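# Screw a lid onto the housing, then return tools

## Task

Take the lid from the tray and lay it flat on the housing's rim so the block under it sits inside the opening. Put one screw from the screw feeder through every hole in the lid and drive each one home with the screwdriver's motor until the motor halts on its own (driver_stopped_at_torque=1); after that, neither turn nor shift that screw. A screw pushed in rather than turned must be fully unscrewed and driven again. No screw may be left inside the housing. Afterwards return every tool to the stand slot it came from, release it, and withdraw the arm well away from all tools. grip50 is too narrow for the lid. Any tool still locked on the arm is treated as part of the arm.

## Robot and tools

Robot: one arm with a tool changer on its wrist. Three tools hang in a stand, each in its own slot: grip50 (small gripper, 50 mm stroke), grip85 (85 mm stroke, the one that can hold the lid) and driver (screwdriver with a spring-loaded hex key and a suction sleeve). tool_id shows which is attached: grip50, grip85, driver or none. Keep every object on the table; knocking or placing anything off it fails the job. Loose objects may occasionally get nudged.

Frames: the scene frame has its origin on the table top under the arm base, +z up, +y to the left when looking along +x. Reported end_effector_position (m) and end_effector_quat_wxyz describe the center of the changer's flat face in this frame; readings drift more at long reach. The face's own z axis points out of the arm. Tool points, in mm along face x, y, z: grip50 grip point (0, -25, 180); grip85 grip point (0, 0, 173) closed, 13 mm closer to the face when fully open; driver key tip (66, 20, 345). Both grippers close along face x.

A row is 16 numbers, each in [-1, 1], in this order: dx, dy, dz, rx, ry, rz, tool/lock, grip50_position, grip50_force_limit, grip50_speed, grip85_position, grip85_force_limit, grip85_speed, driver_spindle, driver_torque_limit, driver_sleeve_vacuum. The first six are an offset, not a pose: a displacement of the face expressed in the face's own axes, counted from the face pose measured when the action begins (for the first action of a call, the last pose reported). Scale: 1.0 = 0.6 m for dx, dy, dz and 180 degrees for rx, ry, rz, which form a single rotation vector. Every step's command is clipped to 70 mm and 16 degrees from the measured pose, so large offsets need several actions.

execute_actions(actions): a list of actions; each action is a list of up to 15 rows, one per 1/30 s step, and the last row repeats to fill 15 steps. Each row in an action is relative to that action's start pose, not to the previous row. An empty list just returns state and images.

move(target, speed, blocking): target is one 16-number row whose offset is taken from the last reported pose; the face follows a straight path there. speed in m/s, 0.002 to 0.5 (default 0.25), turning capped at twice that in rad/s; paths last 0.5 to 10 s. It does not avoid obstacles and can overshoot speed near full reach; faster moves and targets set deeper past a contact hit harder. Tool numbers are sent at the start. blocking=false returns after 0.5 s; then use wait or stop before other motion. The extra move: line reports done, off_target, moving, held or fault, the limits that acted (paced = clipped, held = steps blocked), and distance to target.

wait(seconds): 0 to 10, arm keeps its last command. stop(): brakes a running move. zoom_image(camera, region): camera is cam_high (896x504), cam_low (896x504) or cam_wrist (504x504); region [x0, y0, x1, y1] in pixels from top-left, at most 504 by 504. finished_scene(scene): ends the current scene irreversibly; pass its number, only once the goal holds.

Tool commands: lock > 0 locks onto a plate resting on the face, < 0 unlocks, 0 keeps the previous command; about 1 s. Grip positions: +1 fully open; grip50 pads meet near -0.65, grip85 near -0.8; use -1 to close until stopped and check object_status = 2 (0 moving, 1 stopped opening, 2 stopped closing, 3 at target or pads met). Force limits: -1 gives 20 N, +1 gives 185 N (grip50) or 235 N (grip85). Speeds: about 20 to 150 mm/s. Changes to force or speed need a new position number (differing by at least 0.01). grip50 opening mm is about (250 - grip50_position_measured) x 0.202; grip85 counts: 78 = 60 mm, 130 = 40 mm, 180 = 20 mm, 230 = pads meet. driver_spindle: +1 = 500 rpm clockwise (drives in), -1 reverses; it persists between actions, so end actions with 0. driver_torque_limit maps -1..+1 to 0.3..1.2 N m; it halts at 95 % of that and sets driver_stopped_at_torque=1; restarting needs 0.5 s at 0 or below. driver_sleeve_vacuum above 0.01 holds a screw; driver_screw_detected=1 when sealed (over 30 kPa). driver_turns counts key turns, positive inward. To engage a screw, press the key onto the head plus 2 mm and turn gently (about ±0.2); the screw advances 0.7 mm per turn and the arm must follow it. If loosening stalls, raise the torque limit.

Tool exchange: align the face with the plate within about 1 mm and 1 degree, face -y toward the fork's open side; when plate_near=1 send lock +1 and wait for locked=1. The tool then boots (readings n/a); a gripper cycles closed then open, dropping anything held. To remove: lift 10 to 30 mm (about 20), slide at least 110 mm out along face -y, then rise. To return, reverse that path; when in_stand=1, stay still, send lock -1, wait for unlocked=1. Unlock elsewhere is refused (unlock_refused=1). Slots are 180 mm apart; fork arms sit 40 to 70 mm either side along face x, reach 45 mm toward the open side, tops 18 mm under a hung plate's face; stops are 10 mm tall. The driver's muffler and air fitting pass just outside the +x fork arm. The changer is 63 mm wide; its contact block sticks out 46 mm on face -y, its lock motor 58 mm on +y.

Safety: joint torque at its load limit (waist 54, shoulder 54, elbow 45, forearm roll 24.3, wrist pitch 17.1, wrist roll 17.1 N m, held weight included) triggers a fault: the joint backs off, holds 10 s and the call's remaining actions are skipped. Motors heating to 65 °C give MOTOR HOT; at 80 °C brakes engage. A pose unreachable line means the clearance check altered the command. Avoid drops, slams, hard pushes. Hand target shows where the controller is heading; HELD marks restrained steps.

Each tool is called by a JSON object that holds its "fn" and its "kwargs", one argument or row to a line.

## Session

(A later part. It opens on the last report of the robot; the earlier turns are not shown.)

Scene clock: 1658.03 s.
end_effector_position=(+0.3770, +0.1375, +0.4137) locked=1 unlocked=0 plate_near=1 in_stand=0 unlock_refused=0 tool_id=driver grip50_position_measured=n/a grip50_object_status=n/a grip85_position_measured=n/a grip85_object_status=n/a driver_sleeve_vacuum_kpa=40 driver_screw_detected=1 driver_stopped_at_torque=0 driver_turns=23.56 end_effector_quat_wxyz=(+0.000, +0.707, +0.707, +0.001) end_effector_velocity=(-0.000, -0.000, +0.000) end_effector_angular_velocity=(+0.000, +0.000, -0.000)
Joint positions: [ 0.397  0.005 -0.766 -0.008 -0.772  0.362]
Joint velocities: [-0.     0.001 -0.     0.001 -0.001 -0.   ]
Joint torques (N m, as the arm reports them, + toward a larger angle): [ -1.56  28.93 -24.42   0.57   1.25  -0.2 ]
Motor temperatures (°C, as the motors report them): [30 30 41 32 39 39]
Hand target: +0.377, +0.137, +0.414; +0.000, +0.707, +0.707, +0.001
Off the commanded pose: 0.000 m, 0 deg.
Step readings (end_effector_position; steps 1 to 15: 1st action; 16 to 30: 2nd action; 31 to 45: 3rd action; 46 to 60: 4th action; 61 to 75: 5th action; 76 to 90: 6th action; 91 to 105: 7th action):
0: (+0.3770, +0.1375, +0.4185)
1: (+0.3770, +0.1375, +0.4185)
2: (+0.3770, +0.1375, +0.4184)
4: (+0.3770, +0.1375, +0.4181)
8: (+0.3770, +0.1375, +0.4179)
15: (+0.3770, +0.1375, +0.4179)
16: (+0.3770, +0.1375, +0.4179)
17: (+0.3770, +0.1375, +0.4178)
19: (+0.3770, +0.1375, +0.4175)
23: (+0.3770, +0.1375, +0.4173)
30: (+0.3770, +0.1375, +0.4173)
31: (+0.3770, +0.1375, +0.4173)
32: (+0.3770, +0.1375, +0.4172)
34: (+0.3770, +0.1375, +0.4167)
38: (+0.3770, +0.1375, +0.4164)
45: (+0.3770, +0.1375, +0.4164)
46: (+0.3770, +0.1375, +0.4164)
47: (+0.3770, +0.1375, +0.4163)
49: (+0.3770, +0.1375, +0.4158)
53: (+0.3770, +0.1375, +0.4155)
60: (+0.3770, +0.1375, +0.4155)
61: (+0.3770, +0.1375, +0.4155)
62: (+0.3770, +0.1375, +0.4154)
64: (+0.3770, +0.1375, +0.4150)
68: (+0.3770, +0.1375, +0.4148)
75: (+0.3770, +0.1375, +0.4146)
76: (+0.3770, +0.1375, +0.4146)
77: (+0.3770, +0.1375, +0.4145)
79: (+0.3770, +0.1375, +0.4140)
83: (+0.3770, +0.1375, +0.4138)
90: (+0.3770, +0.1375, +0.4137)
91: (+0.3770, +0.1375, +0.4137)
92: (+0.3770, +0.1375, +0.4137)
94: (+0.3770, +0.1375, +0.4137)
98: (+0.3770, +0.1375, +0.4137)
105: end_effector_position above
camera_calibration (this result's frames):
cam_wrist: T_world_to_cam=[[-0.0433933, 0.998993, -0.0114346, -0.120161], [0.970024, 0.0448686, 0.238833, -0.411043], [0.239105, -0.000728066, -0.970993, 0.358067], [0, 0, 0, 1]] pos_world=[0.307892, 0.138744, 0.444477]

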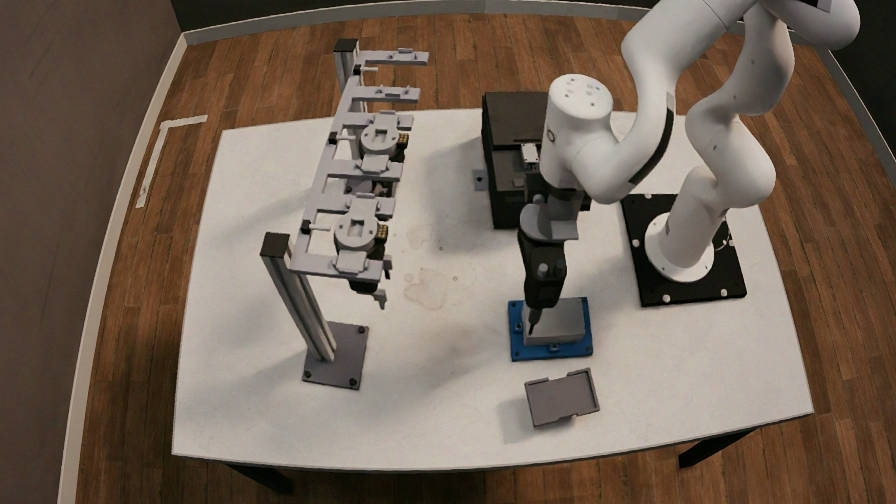

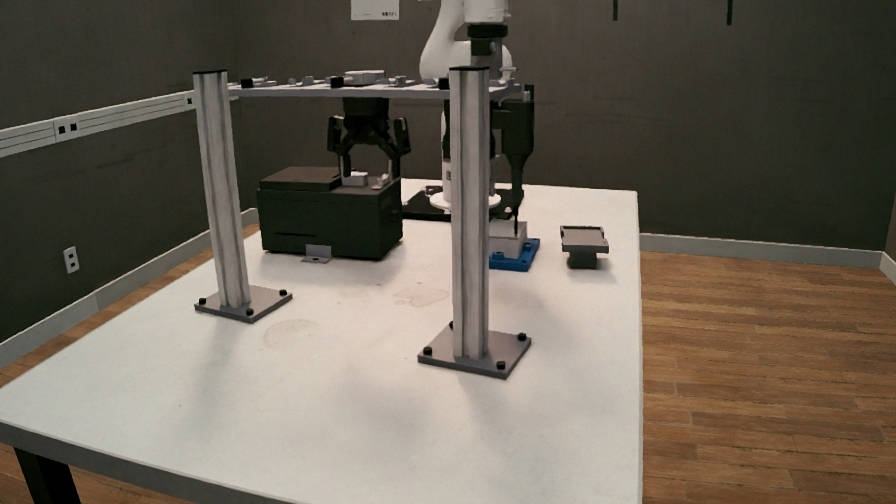

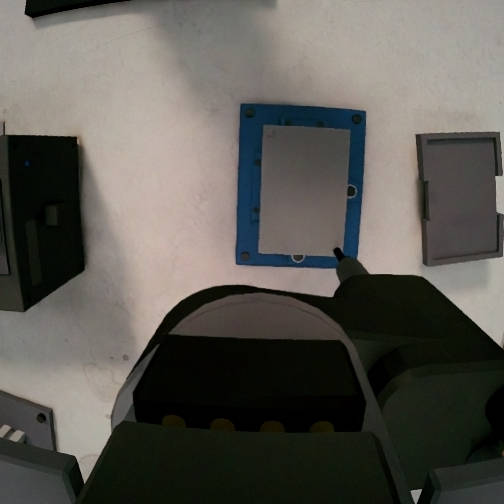

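{"fn": "execute_actions", "kwargs": {
  "actions": [
    [[0,0,0.001,0,0,0,0,0,0,0,0,0,0,0.3,-0.5,1]],
    [[0,0,0.0014,0,0,0,0,0,0,0,0,0,0,0.3,-0.5,1]],
    [[0,0,0.0014,0,0,0,0,0,0,0,0,0,0,0.3,-0.5,1]],
    [[0,0,0.0014,0,0,0,0,0,0,0,0,0,0,0.3,-0.5,1]],
    [[0,0,0.0014,0,0,0,0,0,0,0,0,0,0,0.3,-0.5,1]],
    [[0,0,0.001,0,0,0,0,0,0,0,0,0,0,0.3,-0.5,1]],
    [[0,0,0,0,0,0,0,0,0,0,0,0,0,0,-0.5,1]]
  ]
}}

{"fn": "zoom_image", "kwargs": {
  "camera": "cam_low",
  "region": [500,205,535,240]
}}

Scene clock: 1673.73 s.
end_effector_position=(+0.3770, +0.1375, +0.4091) locked=1 unlocked=0 plate_near=1 in_stand=0 unlock_refused=0 tool_id=driver grip50_position_measured=n/a grip50_object_status=n/a grip85_position_measured=n/a grip85_object_status=n/a driver_sleeve_vacuum_kpa=40 driver_screw_detected=1 driver_stopped_at_torque=1 driver_turns=27.63 end_effector_quat_wxyz=(+0.000, +0.707, +0.707, +0.001) end_effector_velocity=(-0.000, +0.001, -0.000) end_effector_angular_velocity=(-0.000, +0.002, +0.001)
Joint positions: [ 0.397 -0.001 -0.761 -0.008 -0.761  0.362]
Joint velocities: [ 0.001 -0.001 -0.     0.001 -0.002  0.   ]
Joint torques (N m, as the arm reports them, + toward a larger angle): [ -2.25  29.92 -23.94   0.14   1.43  -0.19]
Motor temperatures (°C, as the motors report them): [30 31 41 32 39 39]
Hand target: +0.377, +0.137, +0.409; +0.000, +0.707, +0.707, +0.001
Off the commanded pose: 0.000 m, 0 deg.
Step readings (end_effector_position; steps 1 to 15: 1st action; 16 to 30: 2nd action; 31 to 45: 3rd action; 46 to 60: 4th action; 61 to 75: 5th action; 76 to 90: 6th action; 91 to 105: 7th action):
0: (+0.3770, +0.1375, +0.4137)
1: (+0.3770, +0.1375, +0.4137)
2: (+0.3770, +0.1375, +0.4137)
4: (+0.3770, +0.1375, +0.4133)
8: (+0.3770, +0.1375, +0.4132)
15: (+0.3770, +0.1375, +0.4131)
16: (+0.3770, +0.1375, +0.4131)
17: (+0.3770, +0.1375, +0.4129)
19: (+0.3770, +0.1375, +0.4126)
23: (+0.3770, +0.1375, +0.4123)
30: (+0.3770, +0.1375, +0.4122)
31: (+0.3770, +0.1375, +0.4122)
32: (+0.3770, +0.1375, +0.4121)
34: (+0.3770, +0.1375, +0.4117)
38: (+0.3770, +0.1375, +0.4114)
45: (+0.3770, +0.1375, +0.4114)
46: (+0.3770, +0.1375, +0.4113)
47: (+0.3770, +0.1375, +0.4112)
49: (+0.3770, +0.1375, +0.4108)
53: (+0.3769, +0.1375, +0.4106)
60: (+0.3769, +0.1375, +0.4105)
61: (+0.3770, +0.1375, +0.4105)
62: (+0.3770, +0.1375, +0.4104)
64: (+0.3769, +0.1375, +0.4100)
68: (+0.3770, +0.1375, +0.4097)
75: (+0.3770, +0.1375, +0.4097)
76: (+0.3770, +0.1375, +0.4097)
77: (+0.3770, +0.1375, +0.4096)
79: (+0.3770, +0.1375, +0.4093)
83: (+0.3770, +0.1375, +0.4091)
90: (+0.3770, +0.1375, +0.4091)
91: (+0.3770, +0.1375, +0.4091)
92: (+0.3770, +0.1375, +0.4091)
94: (+0.3770, +0.1375, +0.4091)
98: (+0.3770, +0.1375, +0.4091)
105: end_effector_position above
camera_calibration (this result's frames):
cam_wrist: T_world_to_cam=[[-0.0431505, 0.999003, -0.0114582, -0.120278], [0.970053, 0.0446385, 0.238758, -0.409862], [0.239031, -0.000812567, -0.971011, 0.353628], [0, 0, 0, 1]] pos_world=[0.30787, 0.138741, 0.439857]

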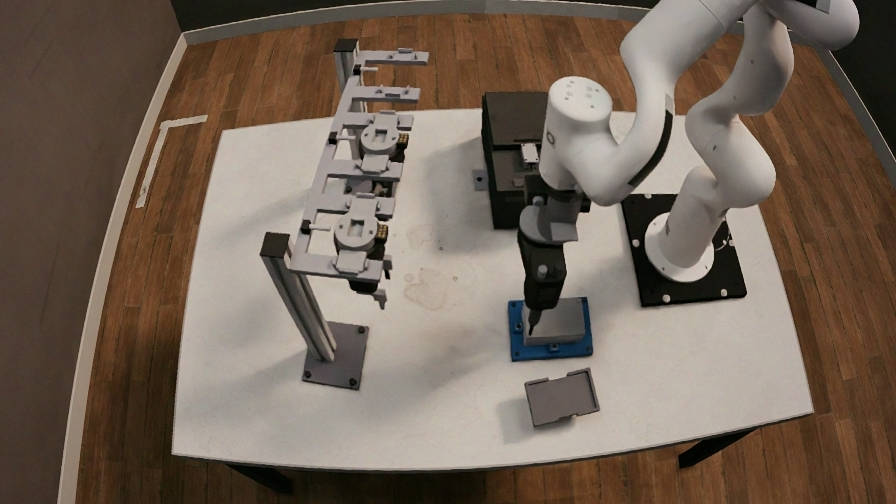

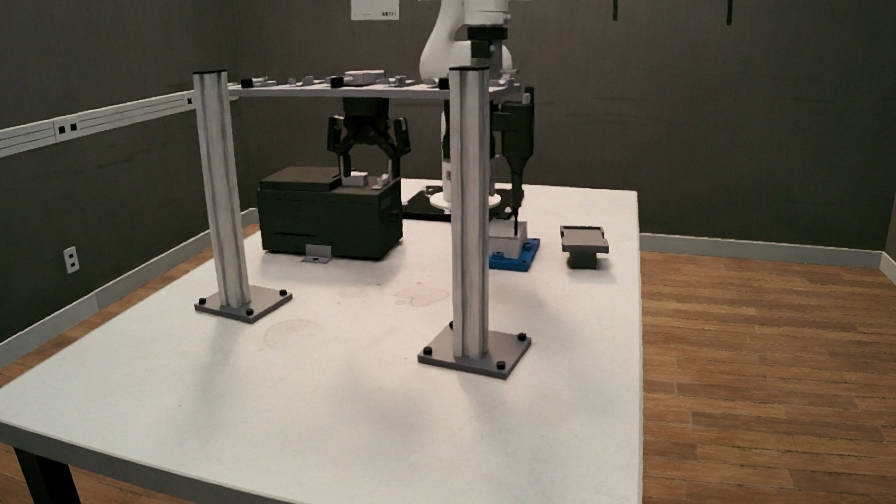

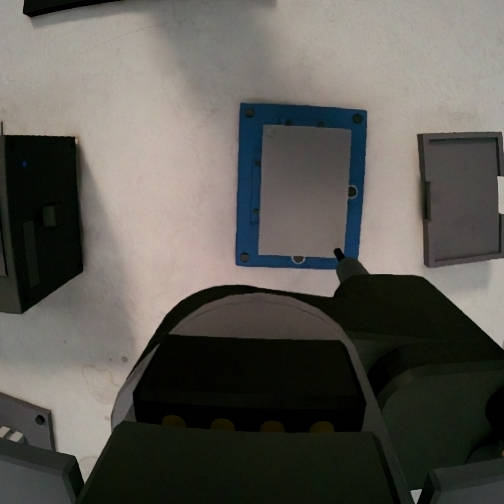

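Region (500, 205, 535, 240) of cam_low's 896x504 image, scaled by 14.400, with more detail than that image has.

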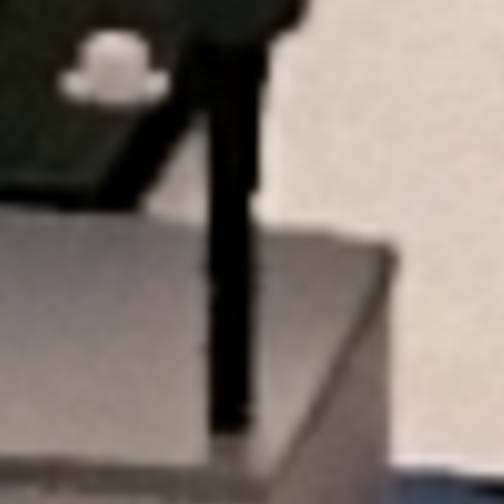

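{"fn": "execute_actions", "kwargs": {
  "actions": [
    [[0,0,0,0,0,0,0,0,0,0,0,0,0,0,-0.5,0]],
    [[0,0,-0.03,0,0,0,0,0,0,0,0,0,0,0,-0.5,0]]
  ]
}}

{"fn": "move", "kwargs": {
  "target": [0,0,-0.1,0,0,0,0,0,0,0,0,0,0,0,-0.5,0],
  "speed": 0.2
}}

{"fn": "zoom_image", "kwargs": {
  "camera": "cam_high",
  "region": [490,270,620,370]
}}

Scene clock: 1683.00 s.
end_effector_position=(+0.3768, +0.1374, +0.4269) locked=1 unlocked=0 plate_near=1 in_stand=0 unlock_refused=0 tool_id=driver grip50_position_measured=n/a grip50_object_status=n/a grip85_position_measured=n/a grip85_object_status=n/a driver_sleeve_vacuum_kpa=0 driver_screw_detected=0 driver_stopped_at_torque=1 driver_turns=27.63 end_effector_quat_wxyz=(+0.000, +0.707, +0.707, +0.000) end_effector_velocity=(+0.000, +0.000, +0.002) end_effector_angular_velocity=(+0.001, -0.002, -0.001)
Joint positions: [ 0.397  0.021 -0.782 -0.007 -0.805  0.362]
Joint velocities: [-0.     0.002 -0.002  0.001 -0.002 -0.   ]
Joint torques (N m, as the arm reports them, + toward a larger angle): [ -2.18  30.45 -24.67   0.56   0.64  -0.24]
Motor temperatures (°C, as the motors report them): [30 31 41 32 39 39]
Hand target: +0.377, +0.137, +0.427; +0.000, +0.707, +0.707, +0.001
Off the commanded pose: 0.000 m, 0 deg.
Step readings (end_effector_position; steps 1 to 15: 1st action; 16 to 30: 2nd action):
0: (+0.3770, +0.1375, +0.4091)
1: (+0.3770, +0.1375, +0.4091)
2: (+0.3770, +0.1375, +0.4091)
4: (+0.3770, +0.1375, +0.4091)
8: (+0.3770, +0.1375, +0.4091)
15: (+0.3770, +0.1375, +0.4091)
16: (+0.3770, +0.1375, +0.4091)
17: (+0.3769, +0.1374, +0.4102)
19: (+0.3769, +0.1374, +0.4188)
23: (+0.3773, +0.1376, +0.4268)
30: end_effector_position above
camera_calibration (this result's frames):
cam_wrist: T_world_to_cam=[[-0.0432154, 0.998999, -0.0115754, -0.119989], [0.970162, 0.0447291, 0.238296, -0.41386], [0.238575, -0.000931951, -0.971124, 0.371161], [0, 0, 0, 1]] pos_world=[0.307776, 0.138727, 0.457676]

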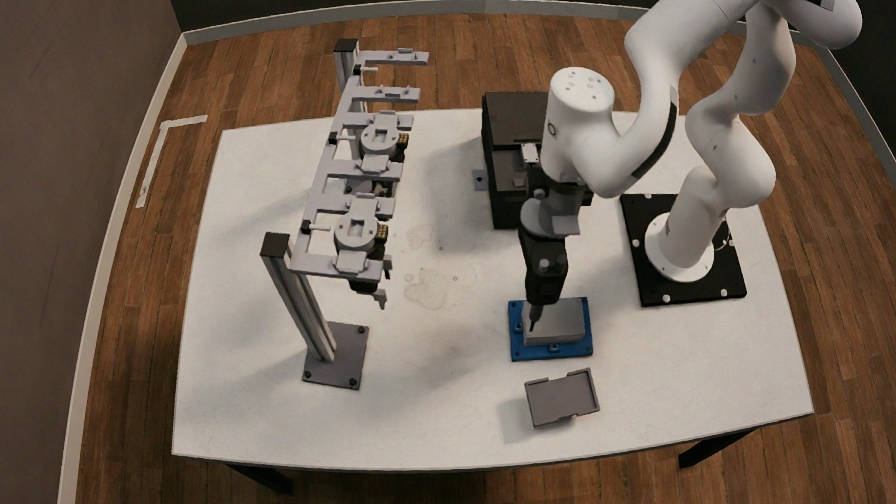

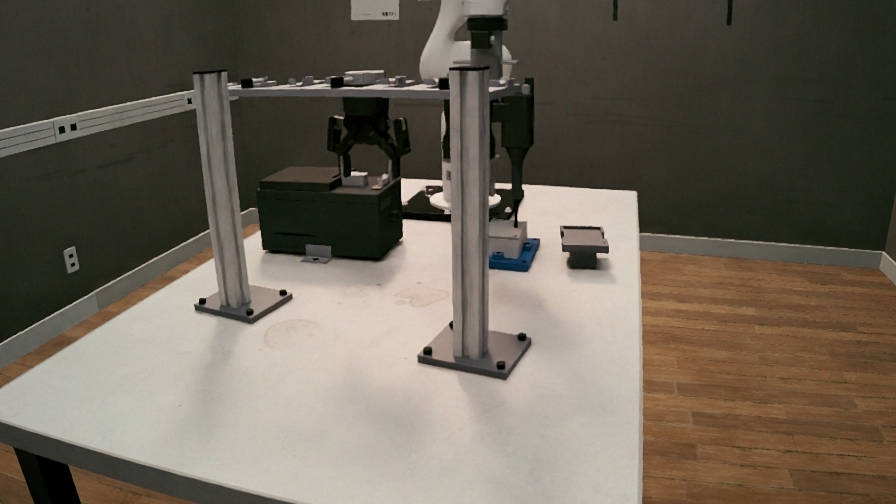

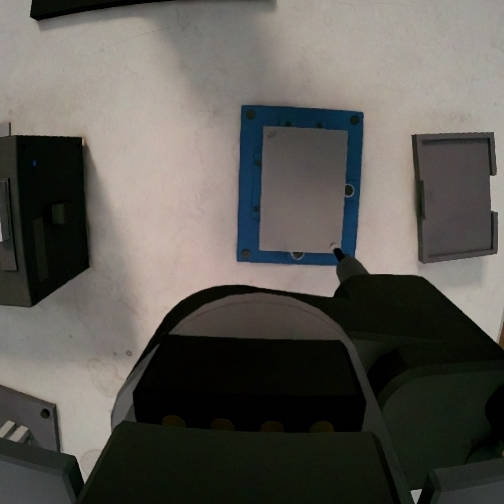

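Scene clock: 1683.80 s.
end_effector_position=(+0.3767, +0.1375, +0.4865) locked=1 unlocked=0 plate_near=1 in_stand=0 unlock_refused=0 tool_id=driver grip50_position_measured=n/a grip50_object_status=n/a grip85_position_measured=n/a grip85_object_status=n/a driver_sleeve_vacuum_kpa=0 driver_screw_detected=0 driver_stopped_at_torque=1 driver_turns=27.63 end_effector_quat_wxyz=(-0.000, +0.707, +0.707, +0.000) end_effector_velocity=(+0.000, +0.000, +0.002) end_effector_angular_velocity=(+0.001, -0.002, +0.001)
Joint positions: [ 0.398  0.079 -0.868 -0.006 -0.95   0.361]
Joint velocities: [ 0.001  0.001 -0.004  0.    -0.003 -0.001]
Joint torques (N m, as the arm reports them, + toward a larger angle): [ -2.05  28.97 -26.54   0.89   0.59  -0.21]
Motor temperatures (°C, as the motors report them): [30 31 41 32 39 39]
Hand target: +0.377, +0.138, +0.487; +0.000, +0.707, +0.707, +0.001
Off the commanded pose: 0.000 m, 0 deg.
move: done
camera_calibration (this result's frames):
cam_wrist: T_world_to_cam=[[-0.0434328, 0.998988, -0.0116993, -0.119198], [0.970349, 0.0449689, 0.237489, -0.427601], [0.237774, -0.00103761, -0.97132, 0.429458], [0, 0, 0, 1]] pos_world=[0.307631, 0.138752, 0.517297]

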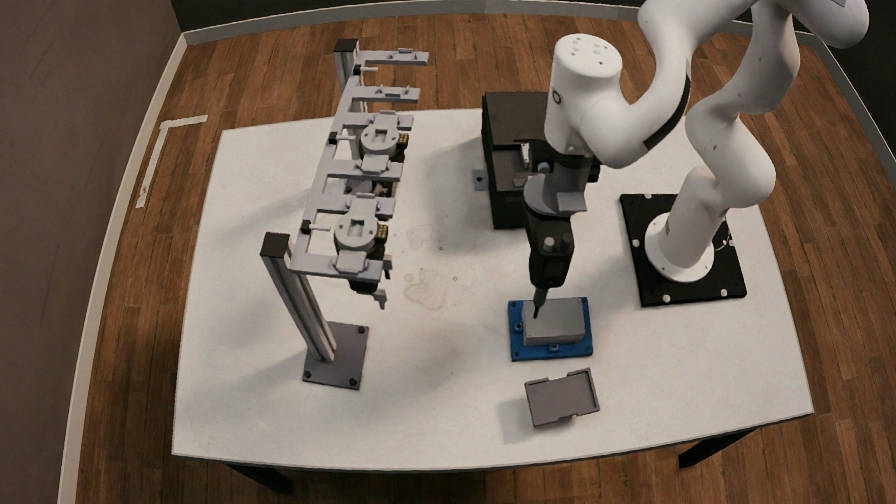

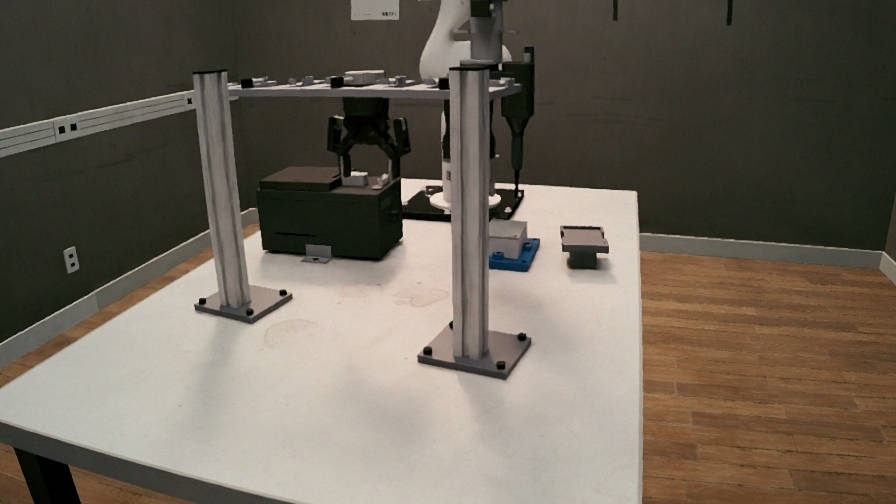

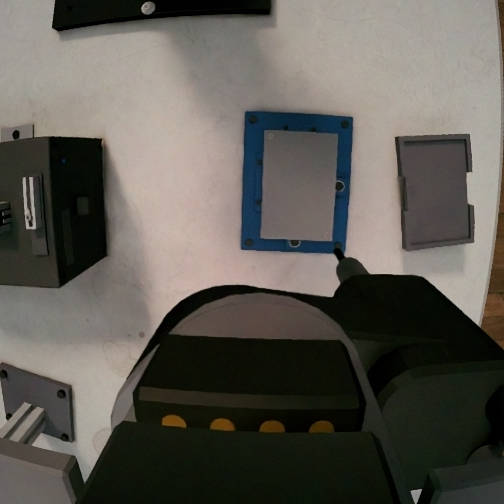

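Region (490, 270, 620, 370) of cam_high's 896x504 image, scaled by 3.877, with more detail than that image has; it fills the top 388 rows of this view, and the rest is white.

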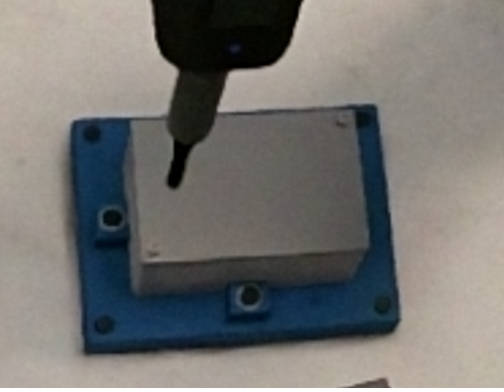

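{"fn": "execute_actions", "kwargs": {
  "actions": []
}}

Scene clock: 1715.03 s.
end_effector_position=(+0.3768, +0.1375, +0.4869) locked=1 unlocked=0 plate_near=1 in_stand=0 unlock_refused=0 tool_id=driver grip50_position_measured=n/a grip50_object_status=n/a grip85_position_measured=n/a grip85_object_status=n/a driver_sleeve_vacuum_kpa=0 driver_screw_detected=0 driver_stopped_at_torque=1 driver_turns=27.63 end_effector_quat_wxyz=(+0.000, +0.707, +0.707, +0.001) end_effector_velocity=(-0.000, +0.000, -0.000) end_effector_angular_velocity=(+0.000, +0.001, +0.001)
Joint positions: [ 0.398  0.079 -0.869 -0.006 -0.95   0.361]
Joint velocities: [ 0.001 -0.     0.001  0.     0.    -0.   ]
Joint torques (N m, as the arm reports them, + toward a larger angle): [ -1.96  28.91 -25.97   0.65   0.69  -0.22]
Motor temperatures (°C, as the motors report them): [30 31 41 32 39 39]
Hand target: +0.377, +0.138, +0.487; +0.000, +0.707, +0.707, +0.001
Off the commanded pose: 0.000 m, 0 deg.
camera_calibration (this result's frames):
cam_wrist: T_world_to_cam=[[-0.0434043, 0.998992, -0.0114266, -0.119384], [0.970166, 0.044877, 0.238251, -0.428127], [0.238524, -0.000744538, -0.971136, 0.429436], [0, 0, 0, 1]] pos_world=[0.307742, 0.138796, 0.517679]

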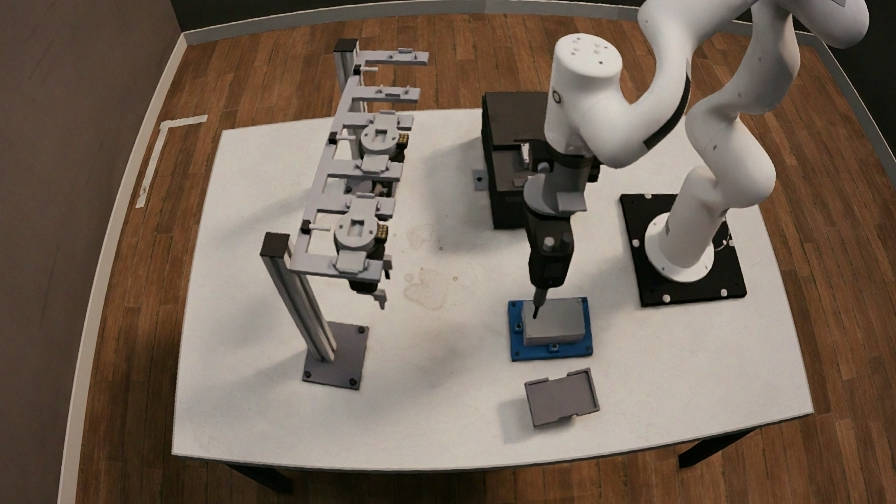

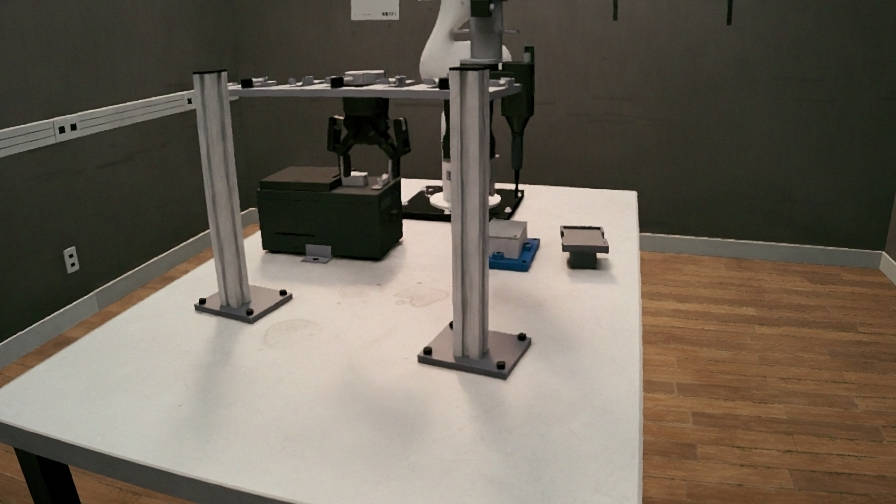

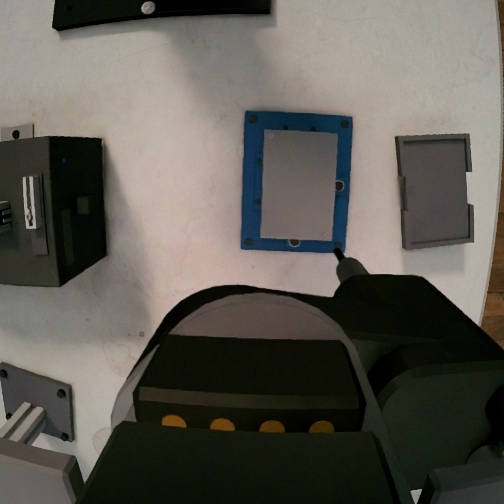

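{"fn": "zoom_image", "kwargs": {
  "camera": "cam_low",
  "region": [460, 180, 660, 300]
}}

{"fn": "zoom_image", "kwargs": {
  "camera": "cam_high",
  "region": [480, 270, 640, 450]
}}

{"fn": "zoom_image", "kwargs": {
  "camera": "cam_wrist",
  "region": [220, 90, 500, 290]
}}

Region (460, 180, 660, 300) of cam_low's 896x504 image, scaled by 2.520, with more detail than that image has; it fills the top 302 rows of this view, and the rest is white.

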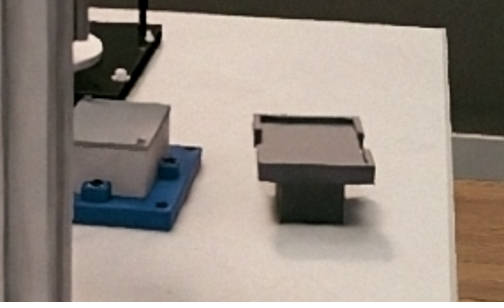

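Region (480, 270, 640, 450) of cam_high's 896x504 image, scaled by 2.800, with more detail than that image has.

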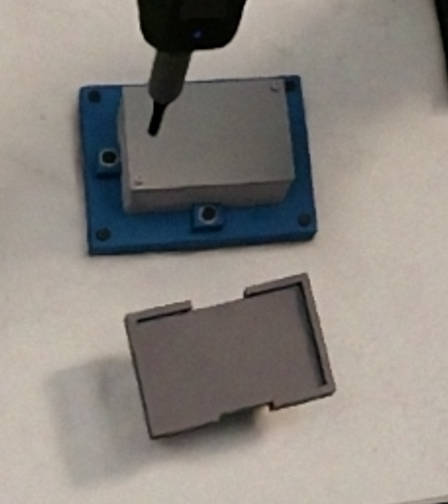

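Region (220, 90, 500, 290) of cam_wrist's 504x504 image, scaled by 1.800, with more detail than that image has; it fills the top 360 rows of this view, and the rest is white.

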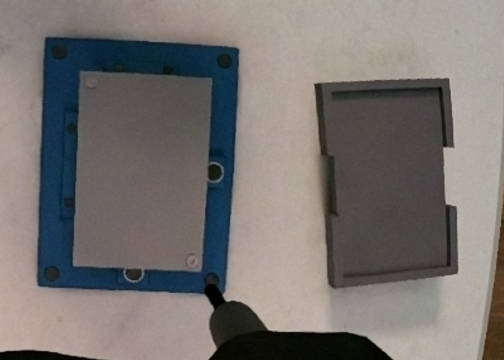

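{"fn": "move", "kwargs": {
  "target": [-0.498,0.1955,-0.105,0,0,0.0528,0,0,0,0,0,0,0,0,-0.5,0],
  "speed": 0.25
}}

Scene clock: 1736.50 s.
end_effector_position=(+0.4937, -0.1610, +0.5502) locked=1 unlocked=0 plate_near=1 in_stand=0 unlock_refused=0 tool_id=driver grip50_position_measured=n/a grip50_object_status=n/a grip85_position_measured=n/a grip85_object_status=n/a driver_sleeve_vacuum_kpa=0 driver_screw_detected=0 driver_stopped_at_torque=1 driver_turns=27.63 end_effector_quat_wxyz=(+0.000, +0.763, +0.647, +0.001) end_effector_velocity=(+0.001, -0.002, +0.001) end_effector_angular_velocity=(-0.001, -0.003, -0.002)
Joint positions: [-0.268 -0.181 -1.288 -0.006 -1.105 -0.14 ]
Joint velocities: [-0.003 -0.003 -0.006 -0.     0.    -0.001]
Joint torques (N m, as the arm reports them, + toward a larger angle): [ -2.23  47.36 -25.88   0.84   0.32  -0.33]
Motor temperatures (°C, as the motors report them): [30 31 42 32 39 39]
Hand target: +0.494, -0.161, +0.550; +0.001, +0.763, +0.646, +0.001
Off the commanded pose: 0.001 m, 0 deg.
move: done
camera_calibration (this result's frames):
cam_wrist: T_world_to_cam=[[0.121516, 0.99252, -0.0117192, 0.102352], [0.964256, -0.115238, 0.238599, -0.566303], [0.235464, -0.040294, -0.971047, 0.457941], [0, 0, 0, 1]] pos_world=[0.425795, -0.148394, 0.581001]

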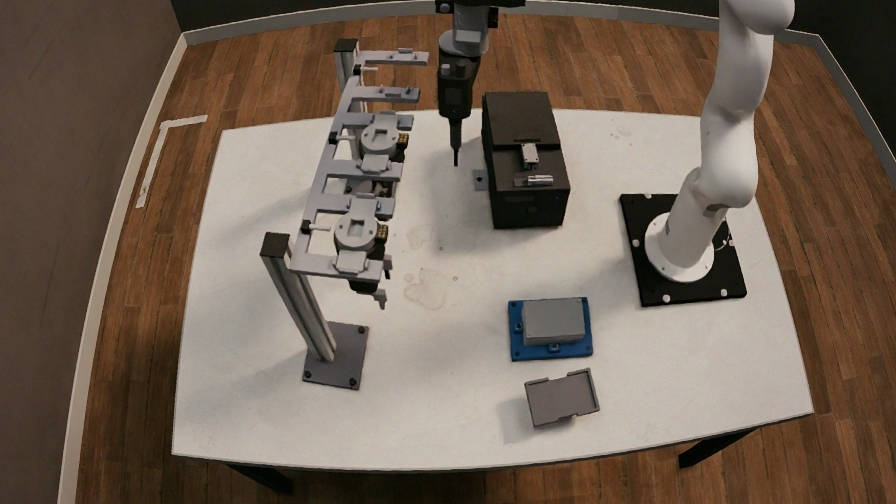

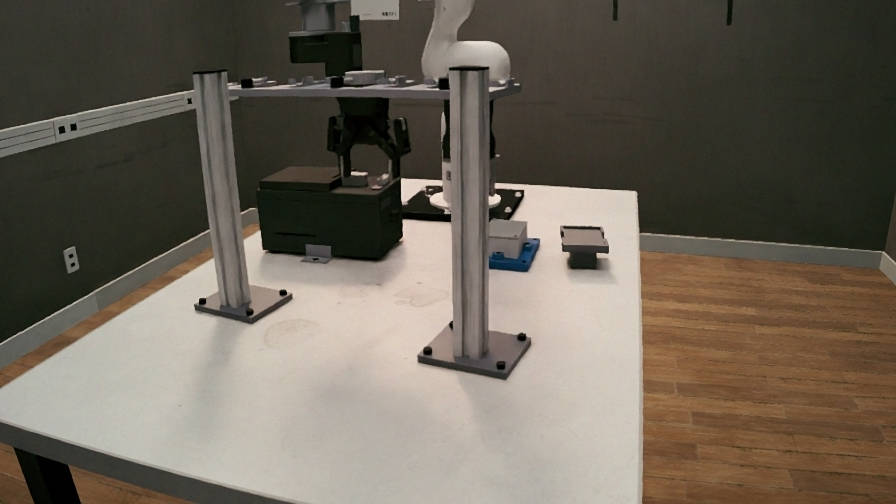

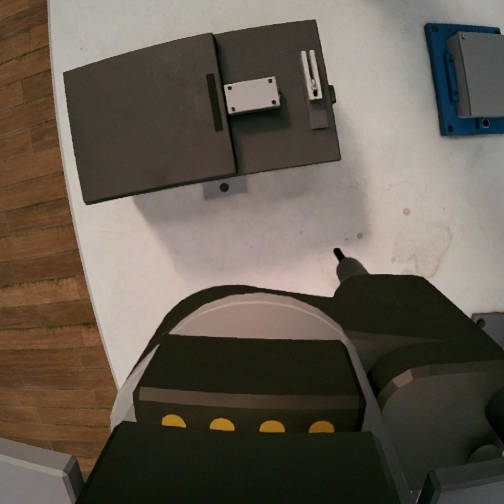

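{"fn": "move", "kwargs": {
  "target": [0,0.0007,0.1982,0,0,0,0,0,0,0,0,0,0,0,-0.5,0],
  "speed": 0.2
}}

{"fn": "move", "kwargs": {
  "target": [0,0.2195,0,0,0,0,0,0,0,0,0,0,0,0,-0.5,0],
  "speed": 0.08
}}

Scene clock: 1744.17 s.
end_effector_position=(+0.4943, -0.1613, +0.4319) locked=1 unlocked=0 plate_near=1 in_stand=0 unlock_refused=0 tool_id=driver grip50_position_measured=n/a grip50_object_status=n/a grip85_position_measured=n/a grip85_object_status=n/a driver_sleeve_vacuum_kpa=0 driver_screw_detected=0 driver_stopped_at_torque=1 driver_turns=27.63 end_effector_quat_wxyz=(+0.001, +0.763, +0.646, +0.001) end_effector_velocity=(-0.001, +0.000, -0.003) end_effector_angular_velocity=(+0.001, +0.005, +0.000)
Joint positions: [-0.269 -0.259 -1.109 -0.008 -0.847 -0.139]
Joint velocities: [-0.    -0.002  0.004 -0.     0.001 -0.   ]
Joint torques (N m, as the arm reports them, + toward a larger angle): [ -1.25  49.39 -25.44   0.68   0.3   -0.27]
Motor temperatures (°C, as the motors report them): [30 31 42 32 39 39]
Hand target: +0.494, -0.161, +0.431; +0.000, +0.763, +0.646, +0.000
Off the commanded pose: 0.001 m, 0 deg.
move: done
camera_calibration (this result's frames):
cam_wrist: T_world_to_cam=[[0.121921, 0.992465, -0.012148, 0.101161], [0.963966, -0.115487, 0.23965, -0.53902], [0.236442, -0.0409288, -0.970783, 0.342195], [0, 0, 0, 1]] pos_world=[0.426354, -0.148643, 0.462602]

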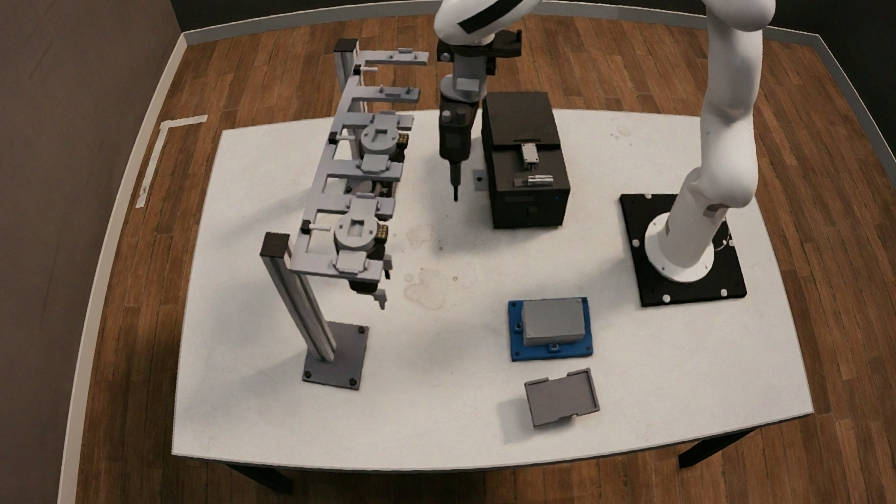

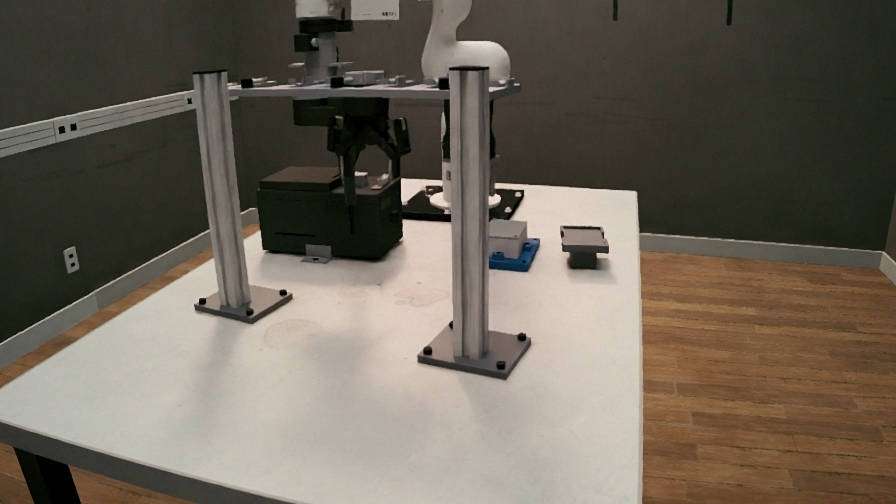

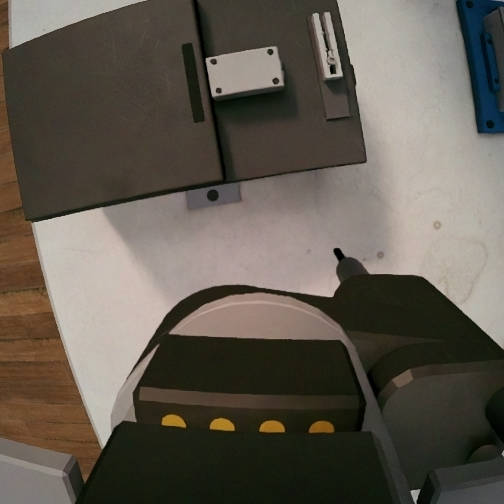

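Scene clock: 1746.20 s.
end_effector_position=(+0.6240, -0.1831, +0.4321) locked=1 unlocked=0 plate_near=1 in_stand=0 unlock_refused=0 tool_id=driver grip50_position_measured=n/a grip50_object_status=n/a grip85_position_measured=n/a grip85_object_status=n/a driver_sleeve_vacuum_kpa=0 driver_screw_detected=0 driver_stopped_at_torque=1 driver_turns=27.63 end_effector_quat_wxyz=(+0.001, +0.763, +0.646, +0.001) end_effector_velocity=(+0.001, +0.000, +0.001) end_effector_angular_velocity=(-0.000, +0.001, +0.001)
Joint positions: [-0.24  -0.579 -1.548 -0.007 -0.966 -0.111]
Joint velocities: [ 0.001 -0.002 -0.004 -0.    -0.003 -0.   ]
Joint torques (N m, as the arm reports them, + toward a larger angle): [ -1.69  68.54 -25.88   0.96   0.44  -0.37]
Motor temperatures (°C, as the motors report them): [30 31 42 32 39 39]
Hand target: +0.624, -0.183, +0.432; +0.001, +0.763, +0.646, +0.001
Off the commanded pose: 0.000 m, 0 deg.
move: done
camera_calibration (this result's frames):
cam_wrist: T_world_to_cam=[[0.121745, 0.99249, -0.0119426, 0.106998], [0.964059, -0.115377, 0.23933, -0.666506], [0.236155, -0.0406506, -0.970865, 0.311064], [0, 0, 0, 1]] pos_world=[0.556065, -0.170449, 0.462794]

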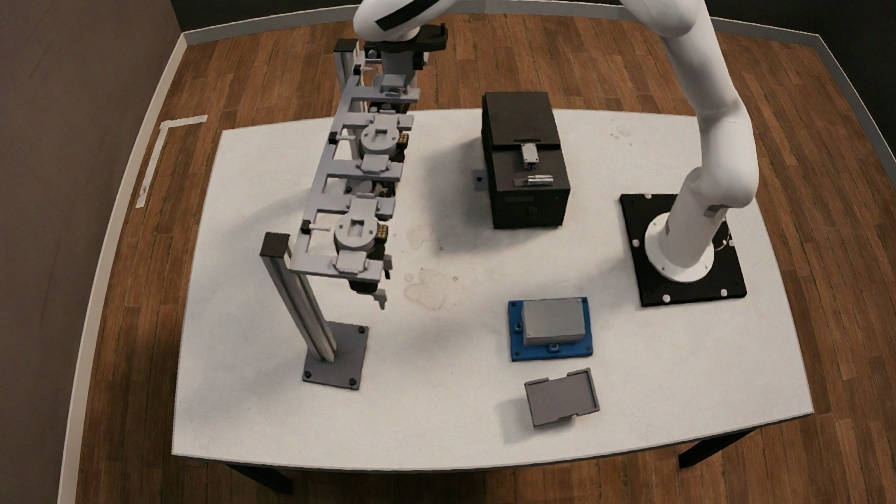

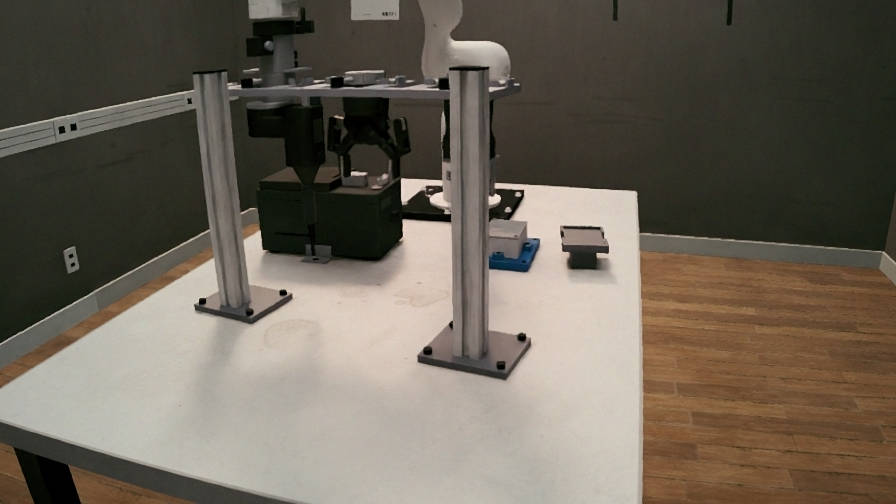

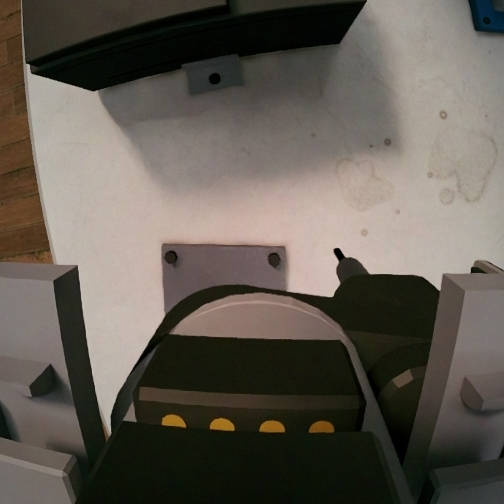

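{"fn": "move", "kwargs": {
  "target": [0,0,0.0345,0,0,0,0,0,0,0,0,0,0,0,-0.5,0],
  "speed": 0.02
}}

Scene clock: 1751.20 s.
end_effector_position=(+0.6242, -0.1832, +0.4122) locked=1 unlocked=0 plate_near=1 in_stand=1 unlock_refused=0 tool_id=driver grip50_position_measured=n/a grip50_object_status=n/a grip85_position_measured=n/a grip85_object_status=n/a driver_sleeve_vacuum_kpa=0 driver_screw_detected=0 driver_stopped_at_torque=1 driver_turns=27.63 end_effector_quat_wxyz=(+0.001, +0.763, +0.646, +0.001) end_effector_velocity=(-0.000, -0.000, -0.000) end_effector_angular_velocity=(-0.000, -0.001, -0.000)
Joint positions: [-0.241 -0.594 -1.525 -0.007 -0.927 -0.111]
Joint velocities: [-0.     0.     0.001 -0.     0.002 -0.   ]
Joint torques (N m, as the arm reports them, + toward a larger angle): [ -0.5   62.94 -23.31   0.29   0.36  -0.11]
Motor temperatures (°C, as the motors report them): [30 31 42 32 39 39]
Hand target: +0.624, -0.183, +0.411; +0.001, +0.763, +0.646, +0.001
Off the commanded pose: 0.001 m, 0 deg.
move: done
camera_calibration (this result's frames):
cam_wrist: T_world_to_cam=[[0.121798, 0.992481, -0.0120874, 0.10684], [0.963793, -0.115349, 0.240412, -0.662198], [0.23721, -0.0409314, -0.970596, 0.290854], [0, 0, 0, 1]] pos_world=[0.556215, -0.170516, 0.442793]

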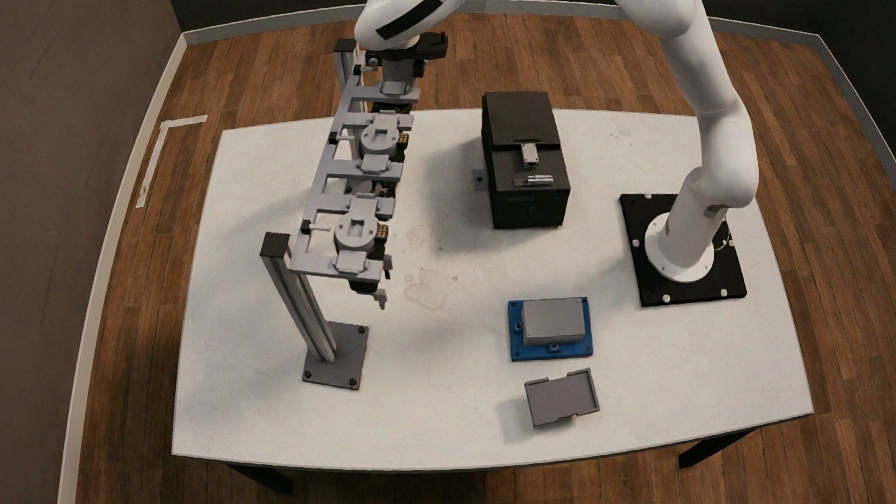

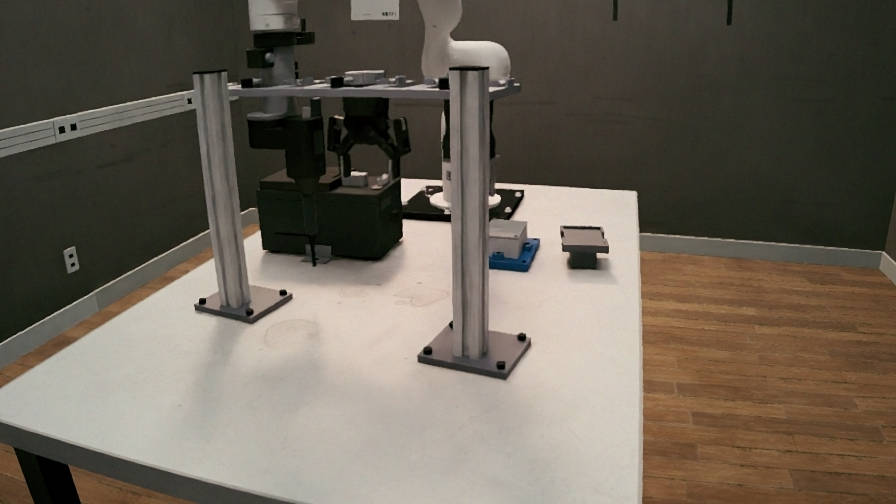

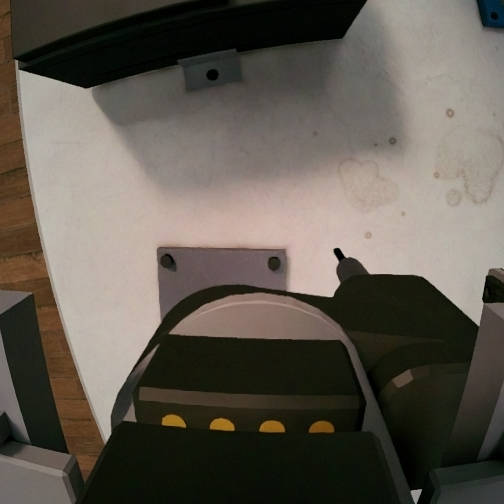

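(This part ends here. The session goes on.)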